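# Put the full box in the tote, return the rest

## Task

Find which box in the room is the full one (all others are empty). Move that full box completely inside the tote near the door, and put each empty box back onto the desk it belongs to. Everything must stay in place without the robot holding it at the end, and the robot must not tip over or finish leaning.

## Robot and tools

Robot: a Hello Robot Stretch 4 with a single arm. It has an omni-wheel base, a lift that slides up a mast, a telescoping arm that reaches forward, a three-joint wrist (yaw, pitch, roll) and a two-finger gripper. It stands about 1.6 m tall, and the base rim lies within 0.23 m of the base origin.

Frames: the base frame sits on the floor under the base centre, with x ahead, y to the left and z up. hand_pose is reported in this frame and marks a point between the fingers, 0.015 m back from the tips. With all wrist joints at zero, the hand axes line up with the base axes. The printed hand position may be slightly wrong. The odometry frame is where the base frame was when the scene began. base_odometry counts wheel rotation only, so slipping looks like travel. Heading runs from -3.142 to 3.142, positive to the left.

execute_actions: takes "actions", a list holding one action or none, plus optional "cameras". An empty list just reports state and images. One action may hold "base", "joints" or both, with optional "pace" and "contact_limits"; or else only "end_of_arm". All its motions begin together.
- "base": exactly one relative move, measured from where the base last reported itself. {"translate_m": d} drives straight, forward positive, -2 to 2 m. {"strafe_m": d} slides sideways, left positive, -2 to 2 m. {"rotate_rad": d} spins in place, counter-clockwise (left) positive, -3.2 to 3.2 rad.
- "joints": absolute targets by name, any subset. lift_m 0 to 1.2 m; arm_m 0 to 0.55 m (extension); wrist_yaw_rad -1.134 to 4.276 (0 ahead, positive left, 3.14 folded back, above 3.4 the arm may block it); wrist_pitch_rad -1.117 to 4.259 (0 level, 1.57 pointing down); wrist_roll_rad -1.117 to 4.259 (0 fingers level, positive turns clockwise viewed from behind); gripper_m 0 to 0.08 m, the finger gap. Out-of-range joint targets are clipped to the end and the result notes it; other bad values or unknown keys reject the whole call and nothing moves.
- "pace": "slow", "default", "fast" or "max". Base speed 0.1/0.3/0.4/0.6 m/s and turning 1/2/3/4 rad/s; with the lift above 0.2 these are lowered, down to 0.3 m/s and 1 rad/s at lift 1.2.
- "contact_limits": only {"arm_m": x}, x from 0 (gentlest) to 0.75 (firmest), 0.5 if omitted; the arm halts when it pushes harder.
- {"end_of_arm": "enable_torque"} re-powers wrist or gripper motors that shut off; they then hold their current spot.
- "cameras": list from head_camera, head_left_camera, head_right_camera, wrist_camera, all; omitted or null gives all, [] gives none. The "pictures" line gives image order.
A joint or base left out of an action may still be driving toward an earlier target without the status showing it. If a result reports a stop, later calls in the same reply are skipped.

wait: {"seconds": 0 to 10}; commands nothing, returns state and images.
zoom_image: {"camera": name, "region": [x0, y0, x1, y1]} in pixels of that camera's latest full image, origin top-left, at most 504 by 504.
read_manual: returns licence texts only; no motion.
finished_scene: {"scene": current scene number}; ends the scene for good once the last command has settled, and reports success. Only call it when everything rests on its own.

Cameras: head_camera looks forward and down from the mast top (turn the base to look around). head_left_camera and head_right_camera are fisheyes beside it, aimed steeper, showing the base and arm. wrist_camera looks along the fingers, tips near the bottom of its image. Calibration is provided per camera and may be a little off.

Result lines: base_status and joint_status tell how each motion ended. "done" means reached (for the base, wheels turned the full amount, even if slipping). "off_target": resting short and possibly still pushing. "contact_stop_at_<key>": something blocked it; that part goes slack (a slack lift can sag under weight, slack wheels can roll). "limit_stop_at_<name>": a built-in limit stopped it; "limit_stop_at_tilt" means leaning over 6 degrees, leaving lift, arm and wheels slack and unresponsive until upright. "limit_stop_at_own_body": the joint would hit the robot; move it away. "torque_fault": a wrist or gripper motor overloaded and went limp; send enable_torque. on_its_own lists things not commanded by the call; there "held at" is the held target, not the position. lidar_m: 12 distances in metres, 30-degree sectors, first straight ahead then counter-clockwise (4th left, 7th behind, 10th right); "-" is nothing seen or closer than 0.25 m; it sees table tops but can miss clear items and thin legs. wrist_depth_mm: 7x7 grid of depths, 100 to 2000 mm, row by row from top left. turned_by_wheels versus turned_by_imu differing by over ~0.1 rad suggests a collision or slip. base_tilt in degrees, forward and right positive. motor_effort in percent, bracket is the action's peak; wheel positive pushes a right turn.

Gripping: send a gripper_m smaller than the object. After a grip, "off_target" usually means something is held; "done" usually means empty. Gripper effort staying beyond about 50 cuts the motor and may drop the load.

Avoid: driving or turning with over 1 kg held and arm_m above 0.2, especially at fast paces; firm sustained pushes or pulls, especially with the gripper high; loads over about 2.7 kg in a level gripper; drops, slams and hard contact. At the start, lift_m 0.4 with wrist_yaw_rad 0 in one action unfolds the wrist safely.

Each tool is called after "Call:" as name(argument=value, ...), one argument or row to a line, values as JSON.

## Session

Call:
execute_actions(
  actions=[],
)

Scene clock: 0.00 s.
base_odometry: x=+0.000 y=+0.000 heading=+0.000 (m, m, rad; odometry frame)
turned_by_wheels: +0.000 (rad since the last result)
turned_by_imu: +0.000 (rad since the last result)
base_tilt: forward=-1.2 right=-0.6 (deg)
lidar_m: 0.94 1.01 1.39 1.47 1.04 0.73 0.72 0.74 1.53 1.40 0.91 0.99
base_status: not commanded
joint_positions: lift_m=+0.153 arm_m=-0.001 wrist_yaw_rad=+3.149 wrist_pitch_rad=+0.015 wrist_roll_rad=+0.008 gripper_m=+0.040
joint_status: not commanded
motor_effort: lift_m=+19 arm_m=-1 wrist_yaw_rad=-2 wrist_pitch_rad=-8 wrist_roll_rad=-2 gripper_m=+0 wheel_0=+0 wheel_1=+0 wheel_2=+0 (%)
hand_pose: x=-0.0434 y=+0.0859 z=+0.3275 quat_wxyz=(-0.004, -0.008, +0.004, +1.000) (m; base frame)
wrist_depth_mm: - - 138 820 820 798 798 / - 108 138 842 820 809 798 / - 115 140 831 820 820 809 / 145 143 854 831 831 831 809 / 217 878 831 842 831 831 809 / 218 866 114 842 136 831 831 / - - - - - - 809
pictures: head_camera, head_left_camera, head_right_camera, wrist_camera
Images, in order (width x height): head_camera 420x560, head_left_camera 420x672, head_right_camera 420x672, wrist_camera 616x392.

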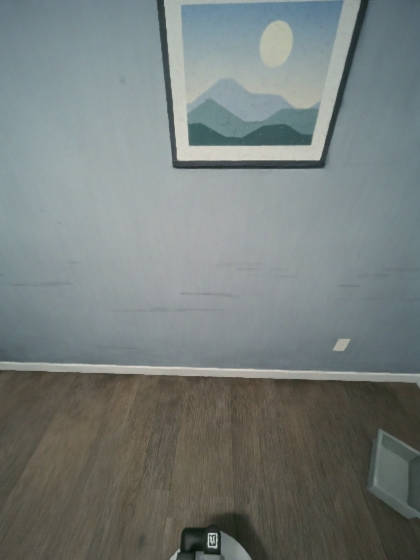

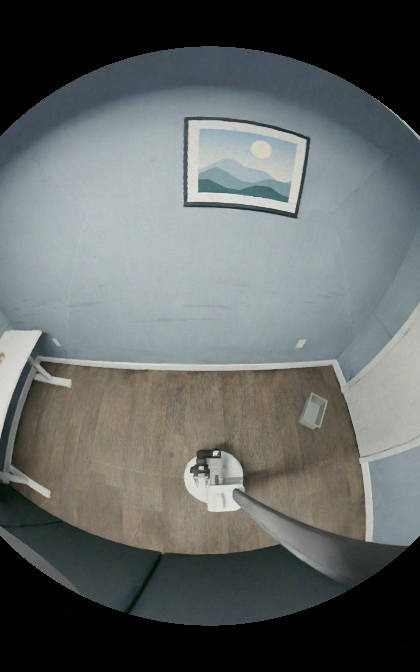

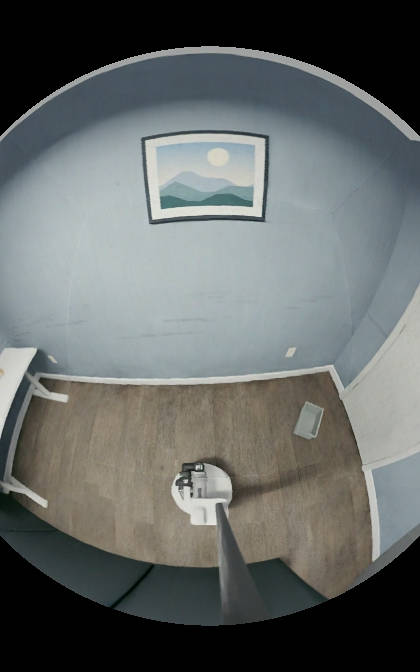

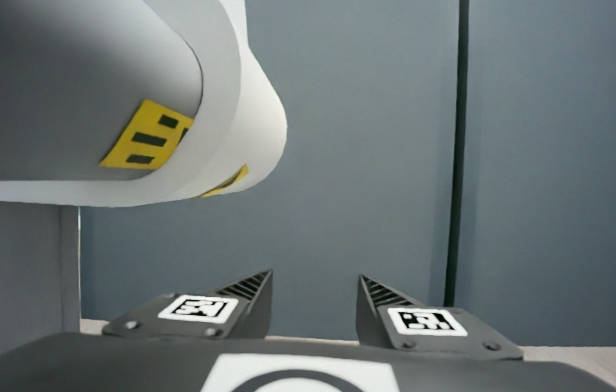

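Call:
execute_actions(
  actions=[
    {"base":{"rotate_rad":1.57},"joints":{"lift_m":0.4,"wrist_yaw_rad":0,"gripper_m":0.08}},
  ],
)

Scene clock: 5.13 s.
base_odometry: x=+0.000 y=+0.000 heading=+1.570 (m, m, rad; odometry frame)
turned_by_wheels: +1.570 (rad since the last result)
turned_by_imu: +1.570 (rad since the last result)
base_tilt: forward=-1.0 right=-0.8 (deg)
lidar_m: 1.46 1.03 0.74 0.71 0.74 1.53 1.44 0.88 0.99 0.94 0.99 1.38
base_status: done
joint_positions: lift_m=+0.400 arm_m=-0.001 wrist_yaw_rad=+0.000 wrist_pitch_rad=+0.015 wrist_roll_rad=+0.008 gripper_m=+0.080
joint_status: all done
motor_effort: lift_m=+21(22) arm_m=-1(1) wrist_yaw_rad=-1(7) wrist_pitch_rad=-9(9) wrist_roll_rad=-1(2) gripper_m=+1(3) wheel_0=-1(5) wheel_1=+0(6) wheel_2=+1(6) (%)
hand_pose: x=+0.3825 y=-0.0874 z=+0.5748 quat_wxyz=(+1.000, +0.004, +0.008, +0.000) (m; base frame)
wrist_depth_mm: 1025 1397 - - 1921 1921 1308 / 1042 1464 - - 1921 1863 1281 / 1060 1366 - - - 1808 1308 / 1098 1464 - - - 1618 1281 / 1078 1464 - - - 1756 1281 / 1060 110 152 1661 1499 1499 1255 / - - - - 145 - -
pictures: head_camera, head_left_camera, head_right_camera, wrist_camera
camera_calibration (this result's frames):
wrist_camera: T_world_to_cam=[[0.044354, -0.998068, 0.0434972, -0.127163], [-0.0442759, -0.0454611, -0.997984, 0.637598], [0.998034, 0.0423387, -0.0462067, -0.198683], [0, 0, 0, 1]] pos_world=[0.232163, -0.0895191, 0.632663]
Images, in order (width x height): head_camera 420x560, head_left_camera 420x672, head_right_camera 420x672, wrist_camera 616x392.

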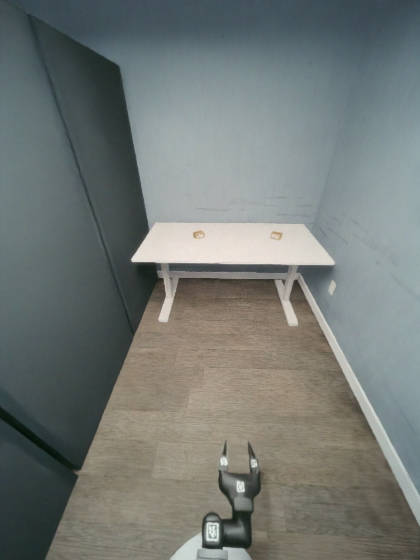

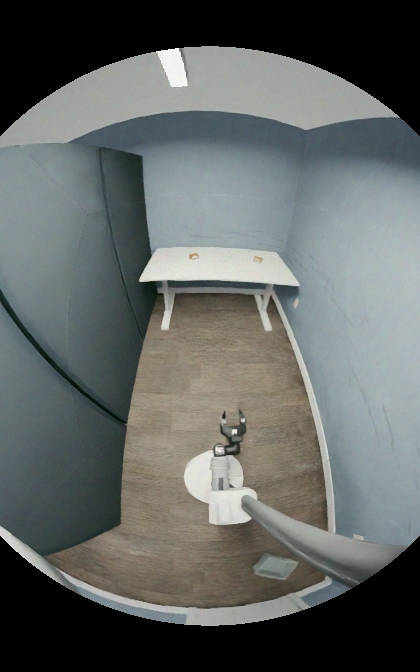

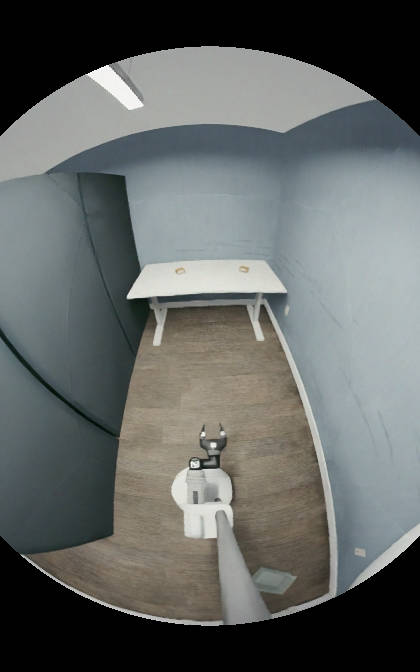

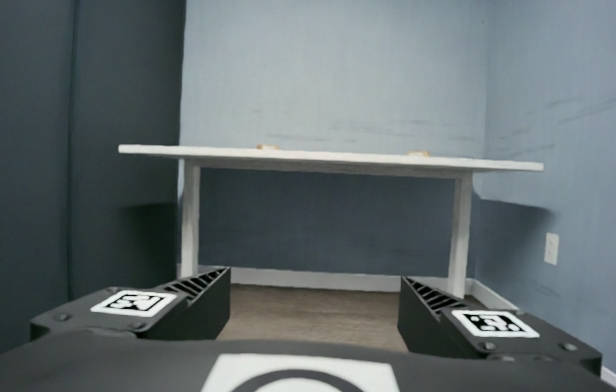

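Call:
execute_actions(
  actions=[
    {"base":{"translate_m":0.95},"joints":{"lift_m":0.75,"wrist_pitch_rad":0.5},"pace":"fast"},
  ],
)

Scene clock: 15.00 s.
base_odometry: x=+0.001 y=+0.950 heading=+1.570 (m, m, rad; odometry frame)
turned_by_wheels: +0.000 (rad since the last result)
turned_by_imu: +0.000 (rad since the last result)
base_tilt: forward=-1.1 right=-0.8 (deg)
lidar_m: 0.51 0.57 0.74 0.68 0.75 1.03 1.78 1.36 0.98 0.94 0.74 0.54
base_status: done
joint_positions: lift_m=+0.750 arm_m=-0.001 wrist_yaw_rad=+0.000 wrist_pitch_rad=+0.502 wrist_roll_rad=+0.008 gripper_m=+0.080
joint_status: all done
motor_effort: lift_m=+21(22) arm_m=-1(1) wrist_yaw_rad=+0(2) wrist_pitch_rad=-8(9) wrist_roll_rad=-1(2) gripper_m=+2(2) wheel_0=-1(5) wheel_1=+0(7) wheel_2=+1(10) (%)
hand_pose: x=+0.3563 y=-0.0874 z=+0.8256 quat_wxyz=(+0.969, +0.004, +0.249, -0.001) (m; base frame)
wrist_depth_mm: 991 1008 991 960 946 931 931 / 917 891 891 917 946 976 991 / 585 580 580 597 603 621 627 / 427 436 436 442 445 449 455 / 878 891 377 379 366 370 373 / 1008 110 152 1182 1138 1229 878 / - - - - 146 - -
pictures: head_camera, head_left_camera, head_right_camera, wrist_camera
camera_calibration (this result's frames):
wrist_camera: T_world_to_cam=[[0.0593991, -0.998075, 0.0178147, -0.121109], [-0.506353, -0.0455052, -0.861125, 0.93839], [0.860278, 0.0421295, -0.508082, 0.269527], [0, 0, 0, 1]] pos_world=[0.250482, -0.0895291, 0.94717]
Images, in order (width x height): head_camera 420x560, head_left_camera 420x672, head_right_camera 420x672, wrist_camera 616x392.

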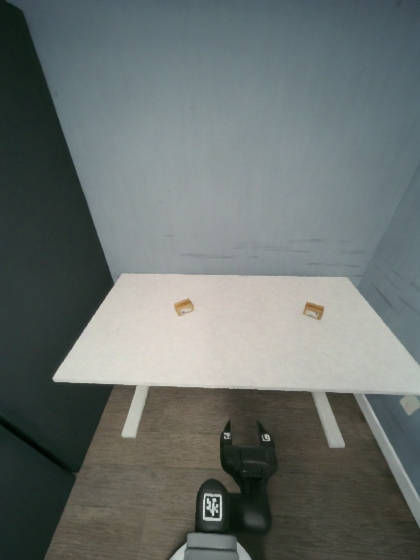

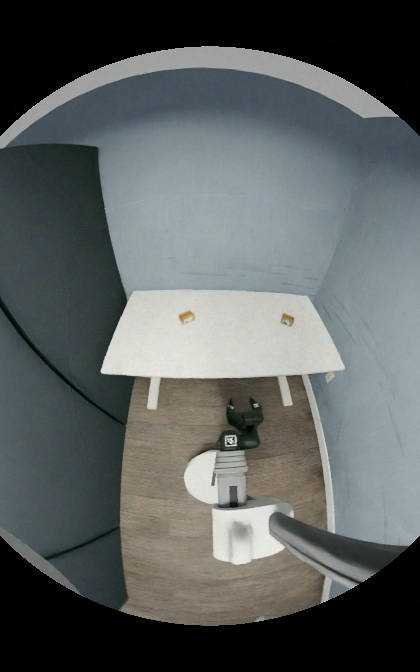

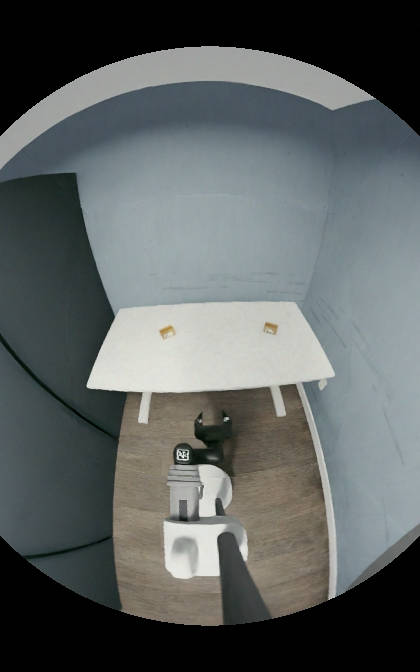

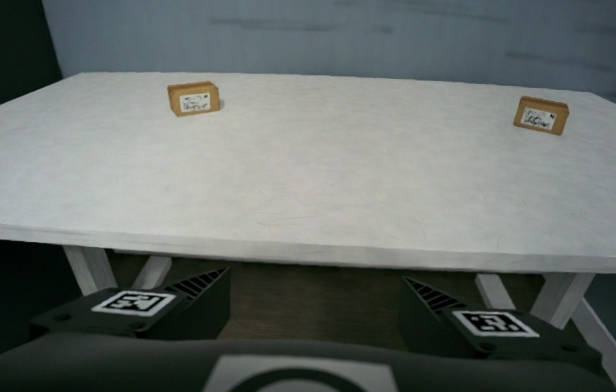

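Call:
zoom_image(
  camera="head_camera",
  region=[150, 280, 350, 340],
)

Call:
zoom_image(
  camera="wrist_camera",
  region=[140, 60, 260, 140],
)

Region (150, 280, 350, 340) of head_camera's 420x560 image, scaled by 2.520, with more detail than that image has; it fills the top 151 rows of this view, and the rest is white.

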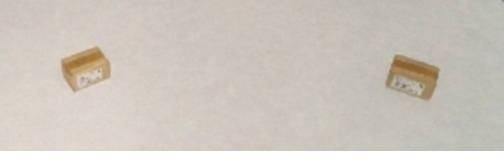

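Region (140, 60, 260, 140) of wrist_camera's 616x392 image, scaled by 4.200.

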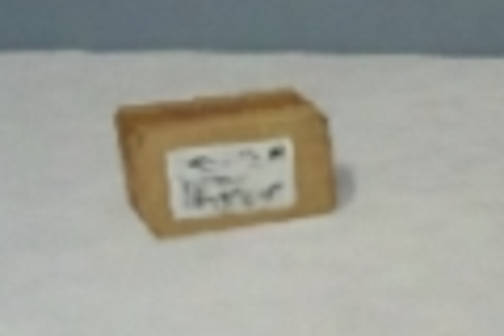

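Call:
execute_actions(
  actions=[
    {"base":{"strafe_m":0.256},"joints":{"lift_m":0.92,"wrist_pitch_rad":1.57,"wrist_roll_rad":1.13},"pace":"fast"},
  ],
  cameras=[],
)

Call:
execute_actions(
  actions=[
    {"base":{"translate_m":0.28},"joints":{"arm_m":0.40},"pace":"fast"},
  ],
  cameras=["head_camera","wrist_camera"],
)

Scene clock: 43.83 s.
base_odometry: x=-0.255 y=+0.950 heading=+1.570 (m, m, rad; odometry frame)
turned_by_wheels: +0.000 (rad since the last result)
turned_by_imu: +0.001 (rad since the last result)
base_tilt: forward=-1.0 right=-0.7 (deg)
lidar_m: 0.51 0.53 0.47 0.44 0.49 0.68 2.37 1.75 1.26 1.20 0.75 0.53
base_status: done
joint_positions: lift_m=+0.920 arm_m=-0.001 wrist_yaw_rad=+0.000 wrist_pitch_rad=+1.570 wrist_roll_rad=+1.130 gripper_m=+0.080
joint_status: all done
motor_effort: lift_m=+21(23) arm_m=-1(1) wrist_yaw_rad=-1(1) wrist_pitch_rad=-1(10) wrist_roll_rad=-1(4) gripper_m=+2(2) wheel_0=+1(10) wheel_1=-1(10) wheel_2=+0(2) (%)
hand_pose: x=+0.1700 y=-0.0874 z=+0.8854 quat_wxyz=(+0.598, +0.379, +0.597, -0.378) (m; base frame)
wrist_depth_mm: 1078 1025 1025 1008 976 991 976 / 1078 1042 1042 1008 1008 991 991 / 1060 1060 1042 1025 1008 991 991 / 1008 1042 1025 1008 842 1008 991 / 1042 1042 1025 842 809 1025 991 / 931 110 152 831 798 413 1008 / - - - - 146 - -
pictures: none
No camera images: the call's "cameras" was empty. Leave "cameras" out to get every camera's image.

Scene clock: 46.00 s.
base_odometry: x=-0.255 y=+1.230 heading=+1.570 (m, m, rad; odometry frame)
turned_by_wheels: +0.000 (rad since the last result)
turned_by_imu: +0.000 (rad since the last result)
base_tilt: forward=-1.0 right=-0.7 (deg)
lidar_m: 0.25 0.26 0.36 0.45 0.48 0.68 2.69 1.73 1.27 1.02 0.35 0.25
base_status: done
joint_positions: lift_m=+0.920 arm_m=+0.399 wrist_yaw_rad=+0.000 wrist_pitch_rad=+1.570 wrist_roll_rad=+1.130 gripper_m=+0.080
joint_status: all done
motor_effort: lift_m=+21(21) arm_m=+5(6) wrist_yaw_rad=-2(1) wrist_pitch_rad=+0(1) wrist_roll_rad=-1(1) gripper_m=+2(2) wheel_0=+0(5) wheel_1=+1(5) wheel_2=+0(9) (%)
hand_pose: x=+0.5703 y=-0.0874 z=+0.8854 quat_wxyz=(+0.598, +0.379, +0.597, -0.378) (m; base frame)
wrist_depth_mm: 320 315 314 309 306 301 300 / 322 319 315 310 309 304 300 / 324 320 317 312 310 307 303 / 329 324 270 315 314 310 306 / 327 325 274 317 312 310 307 / 330 110 153 317 315 309 310 / - - - - 145 - -
pictures: head_camera, wrist_camera
camera_calibration (this result's frames):
wrist_camera: T_world_to_cam=[[-0.879713, -0.473442, -0.0442428, 0.501452], [-0.474828, 0.879611, 0.0286678, 0.3733], [0.025344, 0.0462272, -0.998609, 1.02658], [0, 0, 0, 1]] pos_world=[0.59237, -0.138406, 1.03664]
Images, in order (width x height): head_camera 420x560, wrist_camera 616x392.

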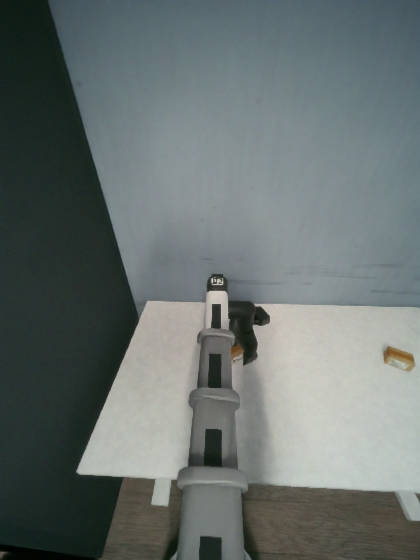

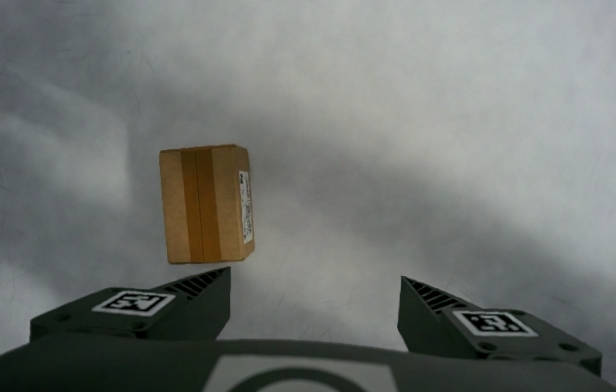

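Call:
execute_actions(
  actions=[
    {"joints":{"arm_m":0.496,"lift_m":0.85},"pace":"fast"},
  ],
  cameras=["wrist_camera"],
)

Scene clock: 51.57 s.
base_odometry: x=-0.255 y=+1.230 heading=+1.570 (m, m, rad; odometry frame)
turned_by_wheels: +0.000 (rad since the last result)
turned_by_imu: +0.000 (rad since the last result)
base_tilt: forward=-1.1 right=-0.8 (deg)
lidar_m: 0.25 0.26 0.38 0.44 0.48 0.69 2.66 1.73 1.26 1.03 0.36 0.25
base_status: not commanded
joint_positions: lift_m=+0.850 arm_m=+0.495 wrist_yaw_rad=+0.000 wrist_pitch_rad=+1.570 wrist_roll_rad=+1.130 gripper_m=+0.080
joint_status: all done
motor_effort: lift_m=+17(19) arm_m=+5(7) wrist_yaw_rad=-2(2) wrist_pitch_rad=+0(2) wrist_roll_rad=-1(1) gripper_m=+1(2) wheel_0=+0(0) wheel_1=+1(1) wheel_2=+0(0) (%)
hand_pose: x=+0.6663 y=-0.0874 z=+0.8157 quat_wxyz=(+0.598, +0.379, +0.597, -0.378) (m; base frame)
wrist_depth_mm: 250 247 244 242 239 235 233 / 252 248 246 243 239 237 234 / 254 250 247 245 241 239 236 / 254 252 249 246 242 240 238 / 257 253 251 198 245 244 239 / 258 110 153 198 198 241 240 / - - - - 145 - -
pictures: wrist_camera
camera_calibration (this result's frames):
wrist_camera: T_world_to_cam=[[-0.879715, -0.473441, -0.0442152, 0.582795], [-0.474827, 0.879612, 0.0286828, 0.420864], [0.0253126, 0.0462272, -0.99861, 0.954601], [0, 0, 0, 1]] pos_world=[0.688367, -0.138406, 0.966971]
Images, in order (width x height): wrist_camera 616x392.

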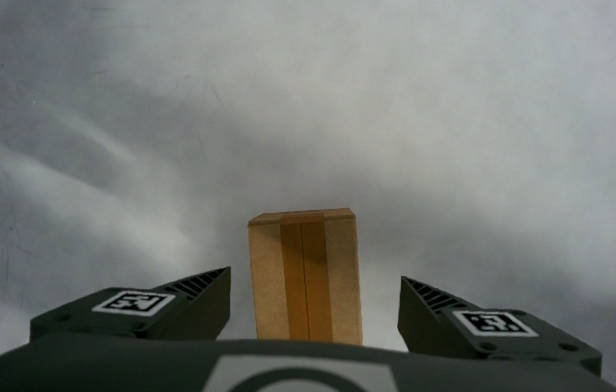

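Call:
execute_actions(
  actions=[
    {"joints":{"arm_m":0.503,"lift_m":0.782}},
  ],
  cameras=["wrist_camera"],
)

Call:
execute_actions(
  actions=[
    {"joints":{"gripper_m":0.03}},
  ],
  cameras=[],
)

Call:
execute_actions(
  actions=[
    {"joints":{"lift_m":0.83}},
  ],
  cameras=["wrist_camera"],
)

Scene clock: 58.23 s.
base_odometry: x=-0.255 y=+1.230 heading=+1.570 (m, m, rad; odometry frame)
turned_by_wheels: +0.000 (rad since the last result)
turned_by_imu: +0.000 (rad since the last result)
base_tilt: forward=-1.1 right=-0.7 (deg)
lidar_m: 0.25 0.25 0.37 0.46 0.46 0.67 2.68 1.74 1.26 1.02 0.36 0.26
base_status: not commanded
joint_positions: lift_m=+0.782 arm_m=+0.502 wrist_yaw_rad=+0.000 wrist_pitch_rad=+1.570 wrist_roll_rad=+1.130 gripper_m=+0.080
joint_status: all done
motor_effort: lift_m=+16(16) arm_m=+5(6) wrist_yaw_rad=+0(1) wrist_pitch_rad=-1(1) wrist_roll_rad=-1(0) gripper_m=+2(2) wheel_0=+0(0) wheel_1=+1(1) wheel_2=+0(0) (%)
hand_pose: x=+0.6732 y=-0.0874 z=+0.7477 quat_wxyz=(+0.597, +0.379, +0.597, -0.378) (m; base frame)
wrist_depth_mm: 181 179 177 175 172 170 - / 182 180 178 176 174 172 170 / 183 180 179 177 175 173 172 / 184 182 180 178 176 174 173 / 185 184 181 130 177 175 174 / 187 110 131 130 129 175 - / - - - - 129 - -
pictures: wrist_camera
camera_calibration (this result's frames):
wrist_camera: T_world_to_cam=[[-0.87983, -0.473246, -0.0440195, 0.585809], [-0.474626, 0.879717, 0.0287883, 0.425886], [0.0251008, 0.0462216, -0.998616, 0.886693], [0, 0, 0, 1]] pos_world=[0.695292, -0.138411, 0.898992]
Images, in order (width x height): wrist_camera 616x392.

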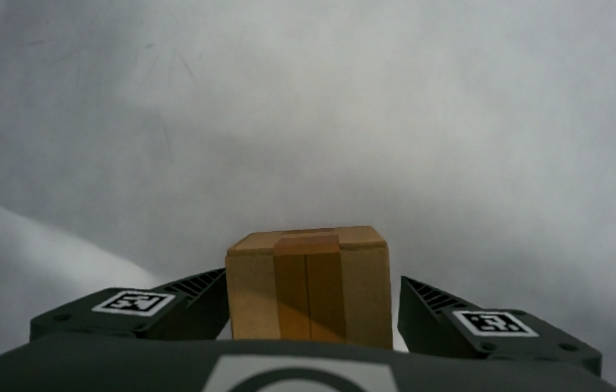

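Scene clock: 59.23 s.
base_odometry: x=-0.255 y=+1.230 heading=+1.570 (m, m, rad; odometry frame)
turned_by_wheels: +0.000 (rad since the last result)
turned_by_imu: +0.000 (rad since the last result)
base_tilt: forward=-0.9 right=-0.8 (deg)
lidar_m: 0.25 0.26 0.37 0.45 0.50 0.67 2.68 1.74 1.26 1.00 0.36 0.27
base_status: not commanded
joint_positions: lift_m=+0.782 arm_m=+0.502 wrist_yaw_rad=+0.000 wrist_pitch_rad=+1.570 wrist_roll_rad=+1.130 gripper_m=+0.061
joint_status: gripper_m off_target (ended at +0.061, target +0.030)
on_its_own: gripper_m is held at +0.055, not at your +0.030, by its contact guard: the fingers met something
motor_effort: lift_m=+16(16) arm_m=+5(5) wrist_yaw_rad=-1(0) wrist_pitch_rad=-1(1) wrist_roll_rad=-1(1) gripper_m=-43(63) wheel_0=+0(0) wheel_1=+1(1) wheel_2=+0(0) (%)
hand_pose: x=+0.6732 y=-0.0874 z=+0.7477 quat_wxyz=(+0.597, +0.379, +0.597, -0.378) (m; base frame)
wrist_depth_mm: 180 179 177 175 173 171 - / 182 180 178 176 173 172 170 / 183 181 179 177 174 173 171 / 184 183 180 178 176 174 172 / 185 183 181 130 176 175 173 / 187 183 131 130 129 175 175 / - - - - - - -
pictures: none
No camera images: the call's "cameras" was empty. Leave "cameras" out to get every camera's image.

Scene clock: 60.30 s.
base_odometry: x=-0.255 y=+1.230 heading=+1.570 (m, m, rad; odometry frame)
turned_by_wheels: +0.000 (rad since the last result)
turned_by_imu: +0.000 (rad since the last result)
base_tilt: forward=-1.0 right=-0.8 (deg)
lidar_m: 0.25 0.27 0.36 0.45 0.47 0.67 2.67 1.71 1.25 1.00 0.36 0.25
base_status: not commanded
joint_positions: lift_m=+0.830 arm_m=+0.502 wrist_yaw_rad=+0.000 wrist_pitch_rad=+1.570 wrist_roll_rad=+1.130 gripper_m=+0.061
joint_status: all done
on_its_own: gripper_m is held at +0.055, not at your +0.030, by its contact guard: the fingers met something
motor_effort: lift_m=+21(22) arm_m=+5(5) wrist_yaw_rad=-1(0) wrist_pitch_rad=-1(2) wrist_roll_rad=-1(1) gripper_m=-42(43) wheel_0=+0(0) wheel_1=+1(1) wheel_2=+0(0) (%)
hand_pose: x=+0.6732 y=-0.0874 z=+0.7953 quat_wxyz=(+0.597, +0.379, +0.597, -0.378) (m; base frame)
wrist_depth_mm: 230 227 224 221 219 216 214 / 229 228 225 223 220 216 215 / 232 228 227 224 222 218 216 / 234 230 229 226 223 220 218 / 235 232 230 130 222 220 219 / 238 232 131 129 129 221 221 / - - - - - - -
pictures: wrist_camera
camera_calibration (this result's frames):
wrist_camera: T_world_to_cam=[[-0.87983, -0.473246, -0.0440166, 0.587904], [-0.474625, 0.879717, 0.0287899, 0.424515], [0.0250975, 0.0462216, -0.998616, 0.934231], [0, 0, 0, 1]] pos_world=[0.695294, -0.138411, 0.946593]
Images, in order (width x height): wrist_camera 616x392.

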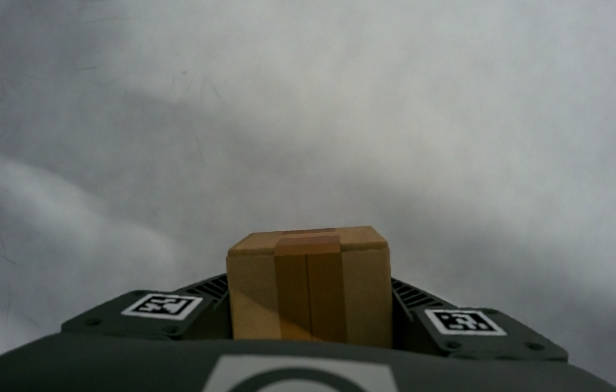

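Call:
execute_actions(
  actions=[
    {"joints":{"wrist_pitch_rad":0.5}},
  ],
  cameras=[],
)

Call:
execute_actions(
  actions=[],
  cameras=[],
)

Scene clock: 66.03 s.
base_odometry: x=-0.255 y=+1.230 heading=+1.570 (m, m, rad; odometry frame)
turned_by_wheels: +0.000 (rad since the last result)
turned_by_imu: +0.000 (rad since the last result)
base_tilt: forward=-1.0 right=-0.8 (deg)
lidar_m: 0.25 0.25 0.38 0.45 0.48 0.65 2.68 1.72 1.27 1.04 0.37 0.25
base_status: not commanded
joint_positions: lift_m=+0.830 arm_m=+0.502 wrist_yaw_rad=+0.000 wrist_pitch_rad=+0.503 wrist_roll_rad=+1.130 gripper_m=+0.061
joint_status: all done
on_its_own: gripper_m is held at +0.055, not at your +0.030, by its contact guard: the fingers met something
motor_effort: lift_m=+21(21) arm_m=+5(5) wrist_yaw_rad=-1(0) wrist_pitch_rad=-9(13) wrist_roll_rad=-1(1) gripper_m=-42(42) wheel_0=+0(0) wheel_1=+1(1) wheel_2=+0(0) (%)
hand_pose: x=+0.8594 y=-0.0874 z=+0.9055 quat_wxyz=(+0.818, +0.518, +0.210, -0.133) (m; base frame)
wrist_depth_mm: 238 254 278 306 338 377 332 / 245 265 290 319 355 375 310 / 255 276 300 334 370 343 293 / 265 285 314 347 387 320 273 / 276 300 319 130 343 301 258 / 285 293 130 130 129 262 240 / - - - - - - -
pictures: none
No camera images: the call's "cameras" was empty. Leave "cameras" out to get every camera's image.

Scene clock: 66.03 s.
base_odometry: x=-0.255 y=+1.230 heading=+1.570 (m, m, rad; odometry frame)
turned_by_wheels: +0.000 (rad since the last result)
turned_by_imu: +0.000 (rad since the last result)
base_tilt: forward=-1.0 right=-0.8 (deg)
lidar_m: 0.25 0.25 0.38 0.45 0.48 0.65 2.68 1.72 1.27 1.04 0.37 0.25
base_status: not commanded
joint_positions: lift_m=+0.830 arm_m=+0.502 wrist_yaw_rad=+0.000 wrist_pitch_rad=+0.503 wrist_roll_rad=+1.130 gripper_m=+0.061
joint_status: all done
on_its_own: gripper_m is held at +0.055, not at your +0.030, by its contact guard: the fingers met something
motor_effort: lift_m=+21(21) arm_m=+5(5) wrist_yaw_rad=-1(0) wrist_pitch_rad=-9(13) wrist_roll_rad=-1(1) gripper_m=-42(42) wheel_0=+0(0) wheel_1=+1(1) wheel_2=+0(0) (%)
hand_pose: x=+0.8594 y=-0.0874 z=+0.9055 quat_wxyz=(+0.818, +0.518, +0.210, -0.133) (m; base frame)
wrist_depth_mm: 238 254 278 306 338 377 332 / 245 265 290 319 355 375 310 / 255 276 300 334 370 343 293 / 265 285 314 347 387 320 273 / 276 300 319 130 343 301 258 / 285 293 130 130 129 262 240 / - - - - - - -
pictures: none
No camera images: the call's "cameras" was empty. Leave "cameras" out to get every camera's image.

Empty. Put back.

Call:
execute_actions(
  actions=[
    {"joints":{"wrist_pitch_rad":1.57}},
  ],
  cameras=[],
)

Call:
execute_actions(
  actions=[
    {"joints":{"lift_m":0.785}},
  ],
  cameras=[],
)

Call:
execute_actions(
  actions=[
    {"joints":{"gripper_m":0.08}},
  ],
  cameras=[],
)

Call:
execute_actions(
  actions=[
    {"joints":{"lift_m":0.9},"pace":"fast"},
  ],
  cameras=["head_camera","head_right_camera"],
)

Scene clock: 70.93 s.
base_odometry: x=-0.255 y=+1.230 heading=+1.570 (m, m, rad; odometry frame)
turned_by_wheels: +0.000 (rad since the last result)
turned_by_imu: +0.000 (rad since the last result)
base_tilt: forward=-1.1 right=-0.8 (deg)
lidar_m: 0.25 0.25 0.37 0.44 0.49 0.68 2.68 1.73 1.26 1.01 0.37 0.25
base_status: not commanded
joint_positions: lift_m=+0.830 arm_m=+0.502 wrist_yaw_rad=+0.000 wrist_pitch_rad=+1.570 wrist_roll_rad=+1.130 gripper_m=+0.061
joint_status: all done
on_its_own: gripper_m is held at +0.055, not at your +0.030, by its contact guard: the fingers met something
motor_effort: lift_m=+21(21) arm_m=+5(5) wrist_yaw_rad=+0(1) wrist_pitch_rad=+0(6) wrist_roll_rad=-1(1) gripper_m=-43(42) wheel_0=+0(0) wheel_1=+1(1) wheel_2=+0(0) (%)
hand_pose: x=+0.6733 y=-0.0874 z=+0.7953 quat_wxyz=(+0.598, +0.379, +0.597, -0.378) (m; base frame)
wrist_depth_mm: 229 226 224 220 219 216 215 / 230 229 226 222 220 217 215 / 231 229 227 224 221 219 216 / 235 231 229 226 223 220 218 / 236 232 229 130 222 220 220 / 236 232 131 130 129 222 220 / - - - - - - -
pictures: none
No camera images: the call's "cameras" was empty. Leave "cameras" out to get every camera's image.

Scene clock: 72.00 s.
base_odometry: x=-0.255 y=+1.230 heading=+1.570 (m, m, rad; odometry frame)
turned_by_wheels: +0.000 (rad since the last result)
turned_by_imu: +0.000 (rad since the last result)
base_tilt: forward=-1.1 right=-0.8 (deg)
lidar_m: 0.25 0.25 0.34 0.44 0.46 0.67 2.67 1.72 1.27 1.01 0.37 0.26
base_status: not commanded
joint_positions: lift_m=+0.785 arm_m=+0.502 wrist_yaw_rad=+0.000 wrist_pitch_rad=+1.570 wrist_roll_rad=+1.130 gripper_m=+0.061
joint_status: all done
on_its_own: gripper_m is held at +0.055, not at your +0.030, by its contact guard: the fingers met something
motor_effort: lift_m=+16(21) arm_m=+5(5) wrist_yaw_rad=+1(0) wrist_pitch_rad=+0(0) wrist_roll_rad=-1(1) gripper_m=-43(41) wheel_0=+1(1) wheel_1=+1(1) wheel_2=+0(0) (%)
hand_pose: x=+0.6732 y=-0.0874 z=+0.7508 quat_wxyz=(+0.597, +0.379, +0.597, -0.378) (m; base frame)
wrist_depth_mm: 182 182 180 177 175 173 - / 185 183 180 179 177 174 173 / 186 184 182 180 178 176 174 / 187 185 183 181 179 177 176 / 189 187 185 130 179 178 176 / 190 186 131 130 129 178 177 / - - - - - - -
pictures: none
No camera images: the call's "cameras" was empty. Leave "cameras" out to get every camera's image.

Scene clock: 72.93 s.
base_odometry: x=-0.255 y=+1.230 heading=+1.570 (m, m, rad; odometry frame)
turned_by_wheels: +0.000 (rad since the last result)
turned_by_imu: +0.000 (rad since the last result)
base_tilt: forward=-1.1 right=-0.8 (deg)
lidar_m: 0.25 0.27 0.36 0.45 0.48 0.68 2.67 1.72 1.27 1.01 0.35 0.27
base_status: not commanded
joint_positions: lift_m=+0.785 arm_m=+0.502 wrist_yaw_rad=+0.000 wrist_pitch_rad=+1.570 wrist_roll_rad=+1.130 gripper_m=+0.080
joint_status: all done
motor_effort: lift_m=+16(16) arm_m=+5(5) wrist_yaw_rad=+0(1) wrist_pitch_rad=+0(0) wrist_roll_rad=-1(2) gripper_m=+2(43) wheel_0=+0(0) wheel_1=+1(1) wheel_2=+0(0) (%)
hand_pose: x=+0.6732 y=-0.0874 z=+0.7508 quat_wxyz=(+0.597, +0.379, +0.597, -0.378) (m; base frame)
wrist_depth_mm: 184 181 180 178 175 173 - / 185 183 181 178 177 175 173 / 186 184 181 179 178 176 175 / 187 186 182 181 179 176 175 / 189 187 183 133 179 178 176 / 190 110 134 133 132 178 - / - - - - 132 - -
pictures: none
No camera images: the call's "cameras" was empty. Leave "cameras" out to get every camera's image.

Scene clock: 74.17 s.
base_odometry: x=-0.255 y=+1.230 heading=+1.570 (m, m, rad; odometry frame)
turned_by_wheels: +0.000 (rad since the last result)
turned_by_imu: +0.000 (rad since the last result)
base_tilt: forward=-1.0 right=-0.8 (deg)
lidar_m: 0.25 0.25 0.36 0.45 0.49 0.68 2.68 1.75 1.27 0.99 0.36 0.25
base_status: not commanded
joint_positions: lift_m=+0.900 arm_m=+0.502 wrist_yaw_rad=+0.000 wrist_pitch_rad=+1.570 wrist_roll_rad=+1.130 gripper_m=+0.080
joint_status: all done
motor_effort: lift_m=+21(23) arm_m=+5(5) wrist_yaw_rad=+0(0) wrist_pitch_rad=-1(0) wrist_roll_rad=-1(1) gripper_m=+3(1) wheel_0=+1(0) wheel_1=+1(1) wheel_2=+0(0) (%)
hand_pose: x=+0.6732 y=-0.0874 z=+0.8654 quat_wxyz=(+0.597, +0.379, +0.597, -0.378) (m; base frame)
wrist_depth_mm: 300 297 293 289 287 282 278 / 301 300 294 293 287 285 282 / 306 301 298 291 291 286 285 / 309 301 297 296 291 289 287 / 309 304 300 246 296 290 287 / 310 110 152 249 248 290 289 / - - - - 145 - -
pictures: head_camera, head_right_camera
Images, in order (width x height): head_camera 420x560, head_right_camera 420x672.

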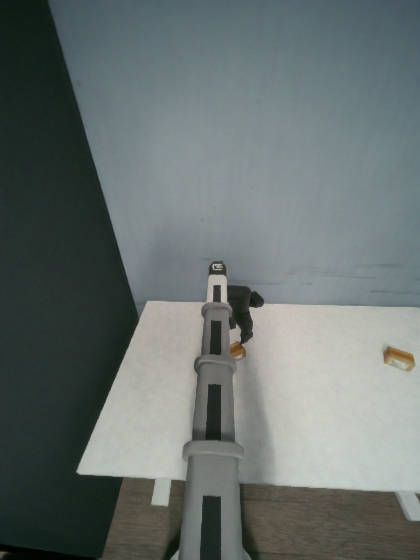

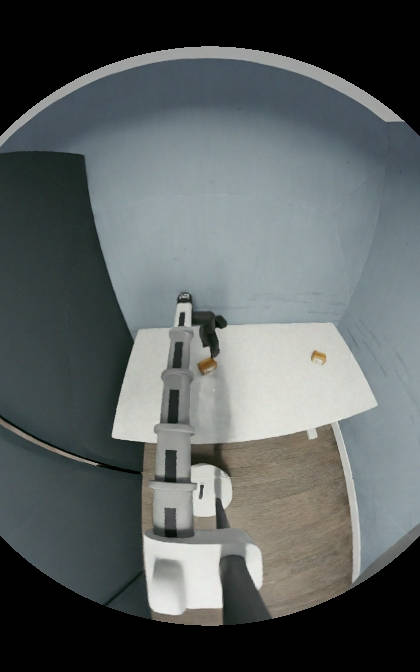

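Call:
execute_actions(
  actions=[
    {"base":{"strafe_m":-0.68},"joints":{"wrist_roll_rad":1.92,"arm_m":0.495},"pace":"fast"},
  ],
  cameras=["head_camera","wrist_camera"],
)

Scene clock: 84.97 s.
base_odometry: x=+0.425 y=+1.230 heading=+1.570 (m, m, rad; odometry frame)
turned_by_wheels: +0.000 (rad since the last result)
turned_by_imu: -0.002 (rad since the last result)
base_tilt: forward=-1.0 right=-0.8 (deg)
lidar_m: 0.25 0.26 0.38 0.99 1.19 1.66 2.16 0.80 0.56 0.53 0.37 0.25
base_status: done
joint_positions: lift_m=+0.900 arm_m=+0.496 wrist_yaw_rad=+0.000 wrist_pitch_rad=+1.570 wrist_roll_rad=+1.920 gripper_m=+0.080
joint_status: all done
motor_effort: lift_m=+20(21) arm_m=-5(7) wrist_yaw_rad=+0(2) wrist_pitch_rad=-1(1) wrist_roll_rad=+0(4) gripper_m=+2(2) wheel_0=+0(9) wheel_1=+2(10) wheel_2=-1(2) (%)
hand_pose: x=+0.6669 y=-0.0874 z=+0.8654 quat_wxyz=(+0.406, +0.579, +0.405, -0.579) (m; base frame)
wrist_depth_mm: 297 294 290 289 285 281 279 / 301 298 296 291 287 283 282 / 303 303 297 291 289 286 282 / 307 301 297 293 291 287 286 / 309 304 303 247 294 290 289 / 310 110 152 248 296 290 289 / - - - - 145 - -
pictures: head_camera, wrist_camera
camera_calibration (this result's frames):
wrist_camera: T_world_to_cam=[[-0.955474, 0.291757, -0.0441287, 0.702911], [0.290675, 0.956371, 0.0293606, -0.0846553], [0.0507696, 0.0152262, -0.998594, 0.984505], [0, 0, 0, 1]] pos_world=[0.646237, -0.139107, 1.01663]
Images, in order (width x height): head_camera 420x560, wrist_camera 616x392.

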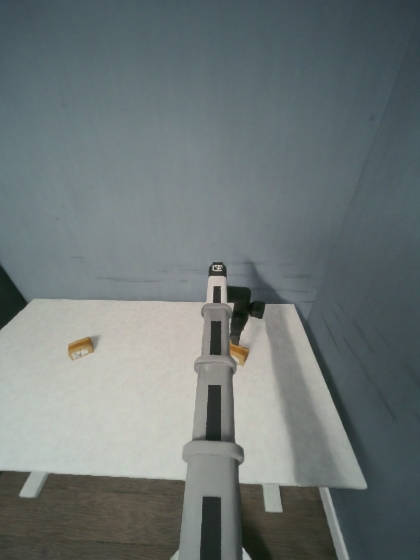

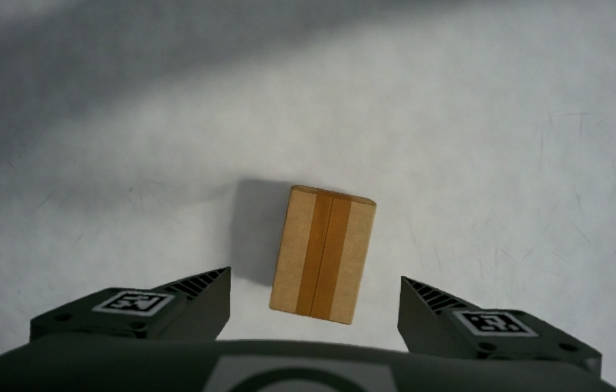

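Call:
execute_actions(
  actions=[
    {"joints":{"wrist_roll_rad":2.09,"arm_m":0.492,"lift_m":0.83},"pace":"fast"},
  ],
  cameras=["wrist_camera"],
)

Scene clock: 91.43 s.
base_odometry: x=+0.425 y=+1.230 heading=+1.570 (m, m, rad; odometry frame)
turned_by_wheels: +0.000 (rad since the last result)
turned_by_imu: +0.000 (rad since the last result)
base_tilt: forward=-0.9 right=-0.7 (deg)
lidar_m: 0.25 0.26 0.37 1.00 1.19 1.65 2.13 0.79 0.54 0.53 0.38 0.25
base_status: not commanded
joint_positions: lift_m=+0.830 arm_m=+0.493 wrist_yaw_rad=+0.000 wrist_pitch_rad=+1.570 wrist_roll_rad=+2.090 gripper_m=+0.080
joint_status: all done
motor_effort: lift_m=+17(19) arm_m=-5(5) wrist_yaw_rad=-1(1) wrist_pitch_rad=-1(0) wrist_roll_rad=+0(3) gripper_m=+2(2) wheel_0=+0(0) wheel_1=+1(2) wheel_2=-1(1) (%)
hand_pose: x=+0.6639 y=-0.0874 z=+0.7957 quat_wxyz=(+0.355, +0.612, +0.355, -0.611) (m; base frame)
wrist_depth_mm: 229 226 223 220 217 216 213 / 229 228 224 222 219 216 215 / 232 229 227 224 221 217 216 / 234 231 228 211 223 220 218 / 236 233 230 177 224 222 220 / 237 110 152 178 177 223 221 / - - - - 145 - -
pictures: wrist_camera
camera_calibration (this result's frames):
wrist_camera: T_world_to_cam=[[-0.892322, 0.449243, -0.04406, 0.668775], [0.448323, 0.893385, 0.0294744, -0.19201], [0.0526037, 0.00654752, -0.998594, 0.913086], [0, 0, 0, 1]] pos_world=[0.634814, -0.134882, 0.946928]
Images, in order (width x height): wrist_camera 616x392.

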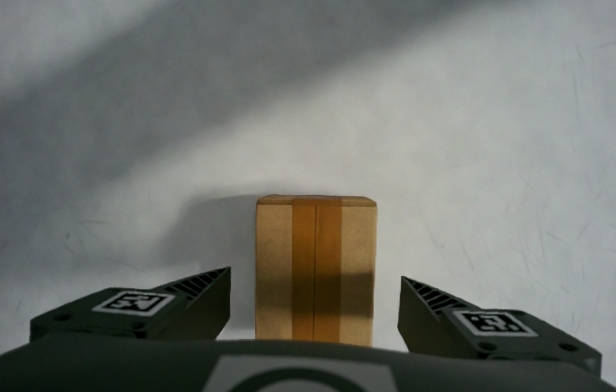

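Call:
execute_actions(
  actions=[
    {"joints":{"lift_m":0.78}},
  ],
  cameras=[],
)

Call:
execute_actions(
  actions=[
    {"joints":{"gripper_m":0.03}},
  ],
  cameras=[],
)

Call:
execute_actions(
  actions=[
    {"joints":{"lift_m":0.83}},
  ],
  cameras=["wrist_camera"],
)

Scene clock: 96.30 s.
base_odometry: x=+0.425 y=+1.230 heading=+1.570 (m, m, rad; odometry frame)
turned_by_wheels: +0.000 (rad since the last result)
turned_by_imu: +0.000 (rad since the last result)
base_tilt: forward=-1.0 right=-0.8 (deg)
lidar_m: 0.25 0.28 0.35 1.03 1.19 1.67 2.10 0.79 0.57 0.52 0.34 0.27
base_status: not commanded
joint_positions: lift_m=+0.780 arm_m=+0.493 wrist_yaw_rad=+0.000 wrist_pitch_rad=+1.570 wrist_roll_rad=+2.090 gripper_m=+0.080
joint_status: all done
motor_effort: lift_m=+16(15) arm_m=-5(5) wrist_yaw_rad=+0(1) wrist_pitch_rad=-1(2) wrist_roll_rad=+0(0) gripper_m=+2(3) wheel_0=+0(0) wheel_1=+2(1) wheel_2=-1(1) (%)
hand_pose: x=+0.6639 y=-0.0874 z=+0.7458 quat_wxyz=(+0.355, +0.612, +0.355, -0.611) (m; base frame)
wrist_depth_mm: 177 175 173 172 170 167 - / 179 177 175 173 171 169 168 / 181 179 177 175 172 169 169 / 182 180 177 174 173 171 170 / 183 181 178 126 126 173 171 / 185 110 129 128 128 173 - / - - - - 127 - -
pictures: none
No camera images: the call's "cameras" was empty. Leave "cameras" out to get every camera's image.

Scene clock: 97.30 s.
base_odometry: x=+0.425 y=+1.230 heading=+1.570 (m, m, rad; odometry frame)
turned_by_wheels: +0.000 (rad since the last result)
turned_by_imu: +0.000 (rad since the last result)
base_tilt: forward=-1.1 right=-0.8 (deg)
lidar_m: 0.25 0.26 0.35 1.02 1.20 1.66 2.14 0.79 0.55 0.51 0.37 0.27
base_status: not commanded
joint_positions: lift_m=+0.780 arm_m=+0.493 wrist_yaw_rad=+0.000 wrist_pitch_rad=+1.570 wrist_roll_rad=+2.090 gripper_m=+0.059
joint_status: gripper_m off_target (ended at +0.059, target +0.030)
on_its_own: gripper_m is held at +0.054, not at your +0.030, by its contact guard: the fingers met something
motor_effort: lift_m=+16(16) arm_m=-5(5) wrist_yaw_rad=-1(0) wrist_pitch_rad=+0(2) wrist_roll_rad=-1(0) gripper_m=-40(50) wheel_0=+0(0) wheel_1=+2(2) wheel_2=-1(1) (%)
hand_pose: x=+0.6639 y=-0.0874 z=+0.7458 quat_wxyz=(+0.355, +0.612, +0.355, -0.611) (m; base frame)
wrist_depth_mm: 178 176 174 172 170 168 - / 179 177 174 173 171 169 167 / 180 179 176 174 173 170 169 / 182 180 178 175 174 172 170 / 183 182 180 126 126 173 172 / 185 181 128 128 127 173 173 / - - - - - - -
pictures: none
No camera images: the call's "cameras" was empty. Leave "cameras" out to get every camera's image.

Scene clock: 98.40 s.
base_odometry: x=+0.425 y=+1.230 heading=+1.570 (m, m, rad; odometry frame)
turned_by_wheels: +0.000 (rad since the last result)
turned_by_imu: +0.000 (rad since the last result)
base_tilt: forward=-1.0 right=-0.8 (deg)
lidar_m: 0.25 0.25 0.38 0.99 1.17 1.62 2.13 0.79 0.56 0.52 0.37 0.26
base_status: not commanded
joint_positions: lift_m=+0.830 arm_m=+0.493 wrist_yaw_rad=+0.000 wrist_pitch_rad=+1.570 wrist_roll_rad=+2.090 gripper_m=+0.059
joint_status: all done
on_its_own: gripper_m is held at +0.054, not at your +0.030, by its contact guard: the fingers met something
motor_effort: lift_m=+21(22) arm_m=-5(5) wrist_yaw_rad=-1(1) wrist_pitch_rad=-1(0) wrist_roll_rad=+0(0) gripper_m=-40(39) wheel_0=+0(0) wheel_1=+2(2) wheel_2=-1(1) (%)
hand_pose: x=+0.6639 y=-0.0874 z=+0.7953 quat_wxyz=(+0.355, +0.612, +0.355, -0.611) (m; base frame)
wrist_depth_mm: 228 225 222 220 216 215 213 / 230 226 225 222 220 216 214 / 231 229 226 223 221 219 216 / 233 229 228 224 222 220 218 / 235 231 229 126 126 222 219 / 238 233 129 127 127 222 221 / - - - - - - -
pictures: wrist_camera
camera_calibration (this result's frames):
wrist_camera: T_world_to_cam=[[-0.892301, 0.449286, -0.0440597, 0.668745], [0.448366, 0.893364, 0.0294742, -0.192028], [0.0526037, 0.00654505, -0.998594, 0.9127], [0, 0, 0, 1]] pos_world=[0.634809, -0.134881, 0.946542]
Images, in order (width x height): wrist_camera 616x392.

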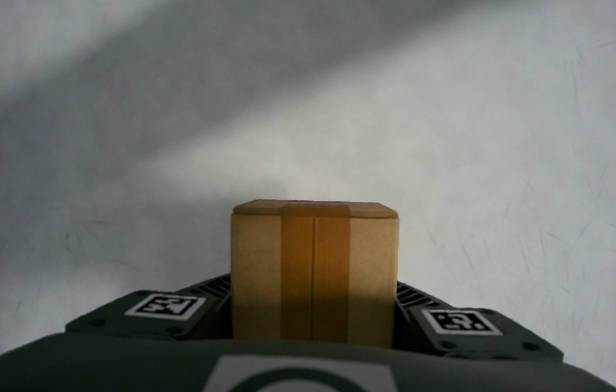

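Call:
execute_actions(
  actions=[
    {"joints":{"wrist_pitch_rad":0.5}},
  ],
  cameras=[],
)

Scene clock: 101.63 s.
base_odometry: x=+0.425 y=+1.230 heading=+1.570 (m, m, rad; odometry frame)
turned_by_wheels: +0.000 (rad since the last result)
turned_by_imu: +0.000 (rad since the last result)
base_tilt: forward=-1.0 right=-0.7 (deg)
lidar_m: 0.25 0.25 0.35 1.01 1.19 1.64 2.10 0.80 0.56 0.52 0.35 0.25
base_status: not commanded
joint_positions: lift_m=+0.830 arm_m=+0.493 wrist_yaw_rad=+0.000 wrist_pitch_rad=+0.503 wrist_roll_rad=+2.090 gripper_m=+0.059
joint_status: all done
on_its_own: gripper_m is held at +0.054, not at your +0.030, by its contact guard: the fingers met something
motor_effort: lift_m=+21(21) arm_m=-5(5) wrist_yaw_rad=-1(1) wrist_pitch_rad=-9(13) wrist_roll_rad=+0(1) gripper_m=-39(40) wheel_0=+0(0) wheel_1=+1(2) wheel_2=-1(1) (%)
hand_pose: x=+0.8501 y=-0.0874 z=+0.9055 quat_wxyz=(+0.486, +0.838, +0.125, -0.215) (m; base frame)
wrist_depth_mm: 312 340 377 382 282 224 - / 306 332 364 394 304 240 205 / 298 322 357 394 336 258 221 / 290 314 342 375 347 279 236 / 286 307 325 127 126 304 252 / 274 290 128 128 127 298 272 / - - - - - - -
pictures: none
No camera images: the call's "cameras" was empty. Leave "cameras" out to get every camera's image.

Also empty. Put back; explore.

Call:
execute_actions(
  actions=[
    {"joints":{"wrist_pitch_rad":1.57}},
  ],
  cameras=[],
)

Call:
execute_actions(
  actions=[
    {"joints":{"lift_m":0.783}},
  ],
  cameras=[],
)

Call:
execute_actions(
  actions=[
    {"joints":{"gripper_m":0.08}},
  ],
  cameras=[],
)

Call:
execute_actions(
  actions=[
    {"joints":{"lift_m":0.87},"pace":"fast"},
  ],
  cameras=["wrist_camera"],
)

Scene clock: 107.83 s.
base_odometry: x=+0.425 y=+1.230 heading=+1.570 (m, m, rad; odometry frame)
turned_by_wheels: +0.000 (rad since the last result)
turned_by_imu: +0.000 (rad since the last result)
base_tilt: forward=-0.9 right=-0.8 (deg)
lidar_m: 0.25 0.27 0.35 0.98 1.19 1.64 2.14 0.80 0.56 0.52 0.37 0.25
base_status: not commanded
joint_positions: lift_m=+0.830 arm_m=+0.493 wrist_yaw_rad=+0.000 wrist_pitch_rad=+1.570 wrist_roll_rad=+2.090 gripper_m=+0.059
joint_status: all done
on_its_own: gripper_m is held at +0.054, not at your +0.030, by its contact guard: the fingers met something
motor_effort: lift_m=+21(21) arm_m=-5(5) wrist_yaw_rad=+0(0) wrist_pitch_rad=+0(7) wrist_roll_rad=-1(1) gripper_m=-41(40) wheel_0=+0(0) wheel_1=+2(2) wheel_2=-1(1) (%)
hand_pose: x=+0.6640 y=-0.0874 z=+0.7953 quat_wxyz=(+0.355, +0.612, +0.355, -0.611) (m; base frame)
wrist_depth_mm: 227 225 224 220 217 214 213 / 230 227 224 221 219 216 215 / 231 229 227 223 220 218 216 / 233 231 228 223 221 220 219 / 236 234 229 126 126 220 220 / 236 233 129 128 127 222 220 / - - - - - - -
pictures: none
No camera images: the call's "cameras" was empty. Leave "cameras" out to get every camera's image.

Scene clock: 108.90 s.
base_odometry: x=+0.425 y=+1.230 heading=+1.570 (m, m, rad; odometry frame)
turned_by_wheels: +0.000 (rad since the last result)
turned_by_imu: +0.000 (rad since the last result)
base_tilt: forward=-1.0 right=-0.8 (deg)
lidar_m: 0.25 0.27 0.38 0.97 1.19 1.65 2.13 0.79 0.57 0.52 0.38 0.26
base_status: not commanded
joint_positions: lift_m=+0.783 arm_m=+0.493 wrist_yaw_rad=+0.000 wrist_pitch_rad=+1.570 wrist_roll_rad=+2.090 gripper_m=+0.059
joint_status: all done
on_its_own: gripper_m is held at +0.054, not at your +0.030, by its contact guard: the fingers met something
motor_effort: lift_m=+16(20) arm_m=-5(5) wrist_yaw_rad=+1(0) wrist_pitch_rad=+0(1) wrist_roll_rad=+0(2) gripper_m=-39(39) wheel_0=+0(0) wheel_1=+2(1) wheel_2=-1(1) (%)
hand_pose: x=+0.6639 y=-0.0874 z=+0.7487 quat_wxyz=(+0.355, +0.612, +0.355, -0.611) (m; base frame)
wrist_depth_mm: 180 178 176 175 173 170 - / 182 180 178 176 174 172 170 / 183 181 179 177 176 173 172 / 185 182 180 178 176 175 172 / 186 184 182 126 126 176 174 / 189 185 128 128 126 176 176 / - - - - - - -
pictures: none
No camera images: the call's "cameras" was empty. Leave "cameras" out to get every camera's image.

Scene clock: 109.83 s.
base_odometry: x=+0.425 y=+1.230 heading=+1.570 (m, m, rad; odometry frame)
turned_by_wheels: +0.000 (rad since the last result)
turned_by_imu: +0.000 (rad since the last result)
base_tilt: forward=-0.9 right=-0.7 (deg)
lidar_m: 0.25 0.27 0.37 1.00 1.19 1.65 2.12 0.78 0.55 0.52 0.36 0.25
base_status: not commanded
joint_positions: lift_m=+0.783 arm_m=+0.493 wrist_yaw_rad=+0.000 wrist_pitch_rad=+1.570 wrist_roll_rad=+2.090 gripper_m=+0.080
joint_status: all done
motor_effort: lift_m=+16(16) arm_m=-5(5) wrist_yaw_rad=+1(0) wrist_pitch_rad=-1(0) wrist_roll_rad=-1(1) gripper_m=+2(40) wheel_0=+0(0) wheel_1=+1(2) wheel_2=-1(1) (%)
hand_pose: x=+0.6639 y=-0.0874 z=+0.7487 quat_wxyz=(+0.355, +0.612, +0.355, -0.611) (m; base frame)
wrist_depth_mm: 181 179 177 175 173 170 - / 182 180 178 176 173 172 170 / 183 181 179 177 175 173 171 / 185 183 181 178 175 174 173 / 186 185 181 130 176 175 174 / 187 110 132 131 130 176 - / - - - - 130 - -
pictures: none
No camera images: the call's "cameras" was empty. Leave "cameras" out to get every camera's image.

Scene clock: 110.97 s.
base_odometry: x=+0.425 y=+1.230 heading=+1.570 (m, m, rad; odometry frame)
turned_by_wheels: +0.000 (rad since the last result)
turned_by_imu: +0.000 (rad since the last result)
base_tilt: forward=-1.1 right=-0.7 (deg)
lidar_m: 0.25 0.25 0.37 1.02 1.19 1.64 2.13 0.80 0.57 0.53 0.37 0.25
base_status: not commanded
joint_positions: lift_m=+0.870 arm_m=+0.493 wrist_yaw_rad=+0.000 wrist_pitch_rad=+1.570 wrist_roll_rad=+2.090 gripper_m=+0.080
joint_status: all done
motor_effort: lift_m=+21(23) arm_m=-5(5) wrist_yaw_rad=+0(0) wrist_pitch_rad=+0(1) wrist_roll_rad=-1(1) gripper_m=+2(3) wheel_0=+0(0) wheel_1=+2(2) wheel_2=-1(1) (%)
hand_pose: x=+0.6639 y=-0.0874 z=+0.8354 quat_wxyz=(+0.355, +0.612, +0.355, -0.611) (m; base frame)
wrist_depth_mm: 267 265 260 259 257 252 250 / 270 267 264 260 258 254 252 / 273 270 265 264 259 258 254 / 274 271 267 220 263 260 256 / 277 273 268 217 263 262 258 / 278 110 152 218 216 262 260 / - - - - 145 - -
pictures: wrist_camera
camera_calibration (this result's frames):
wrist_camera: T_world_to_cam=[[-0.892221, 0.449428, -0.0442216, 0.670585], [0.448503, 0.893293, 0.0295557, -0.193364], [0.052786, 0.00653676, -0.998584, 0.952556], [0, 0, 0, 1]] pos_world=[0.634753, -0.134876, 0.986577]
Images, in order (width x height): wrist_camera 616x392.

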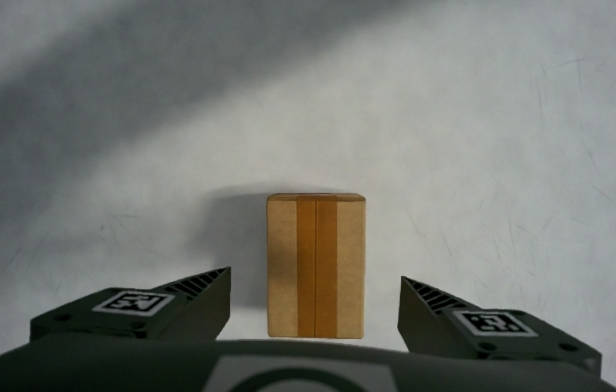

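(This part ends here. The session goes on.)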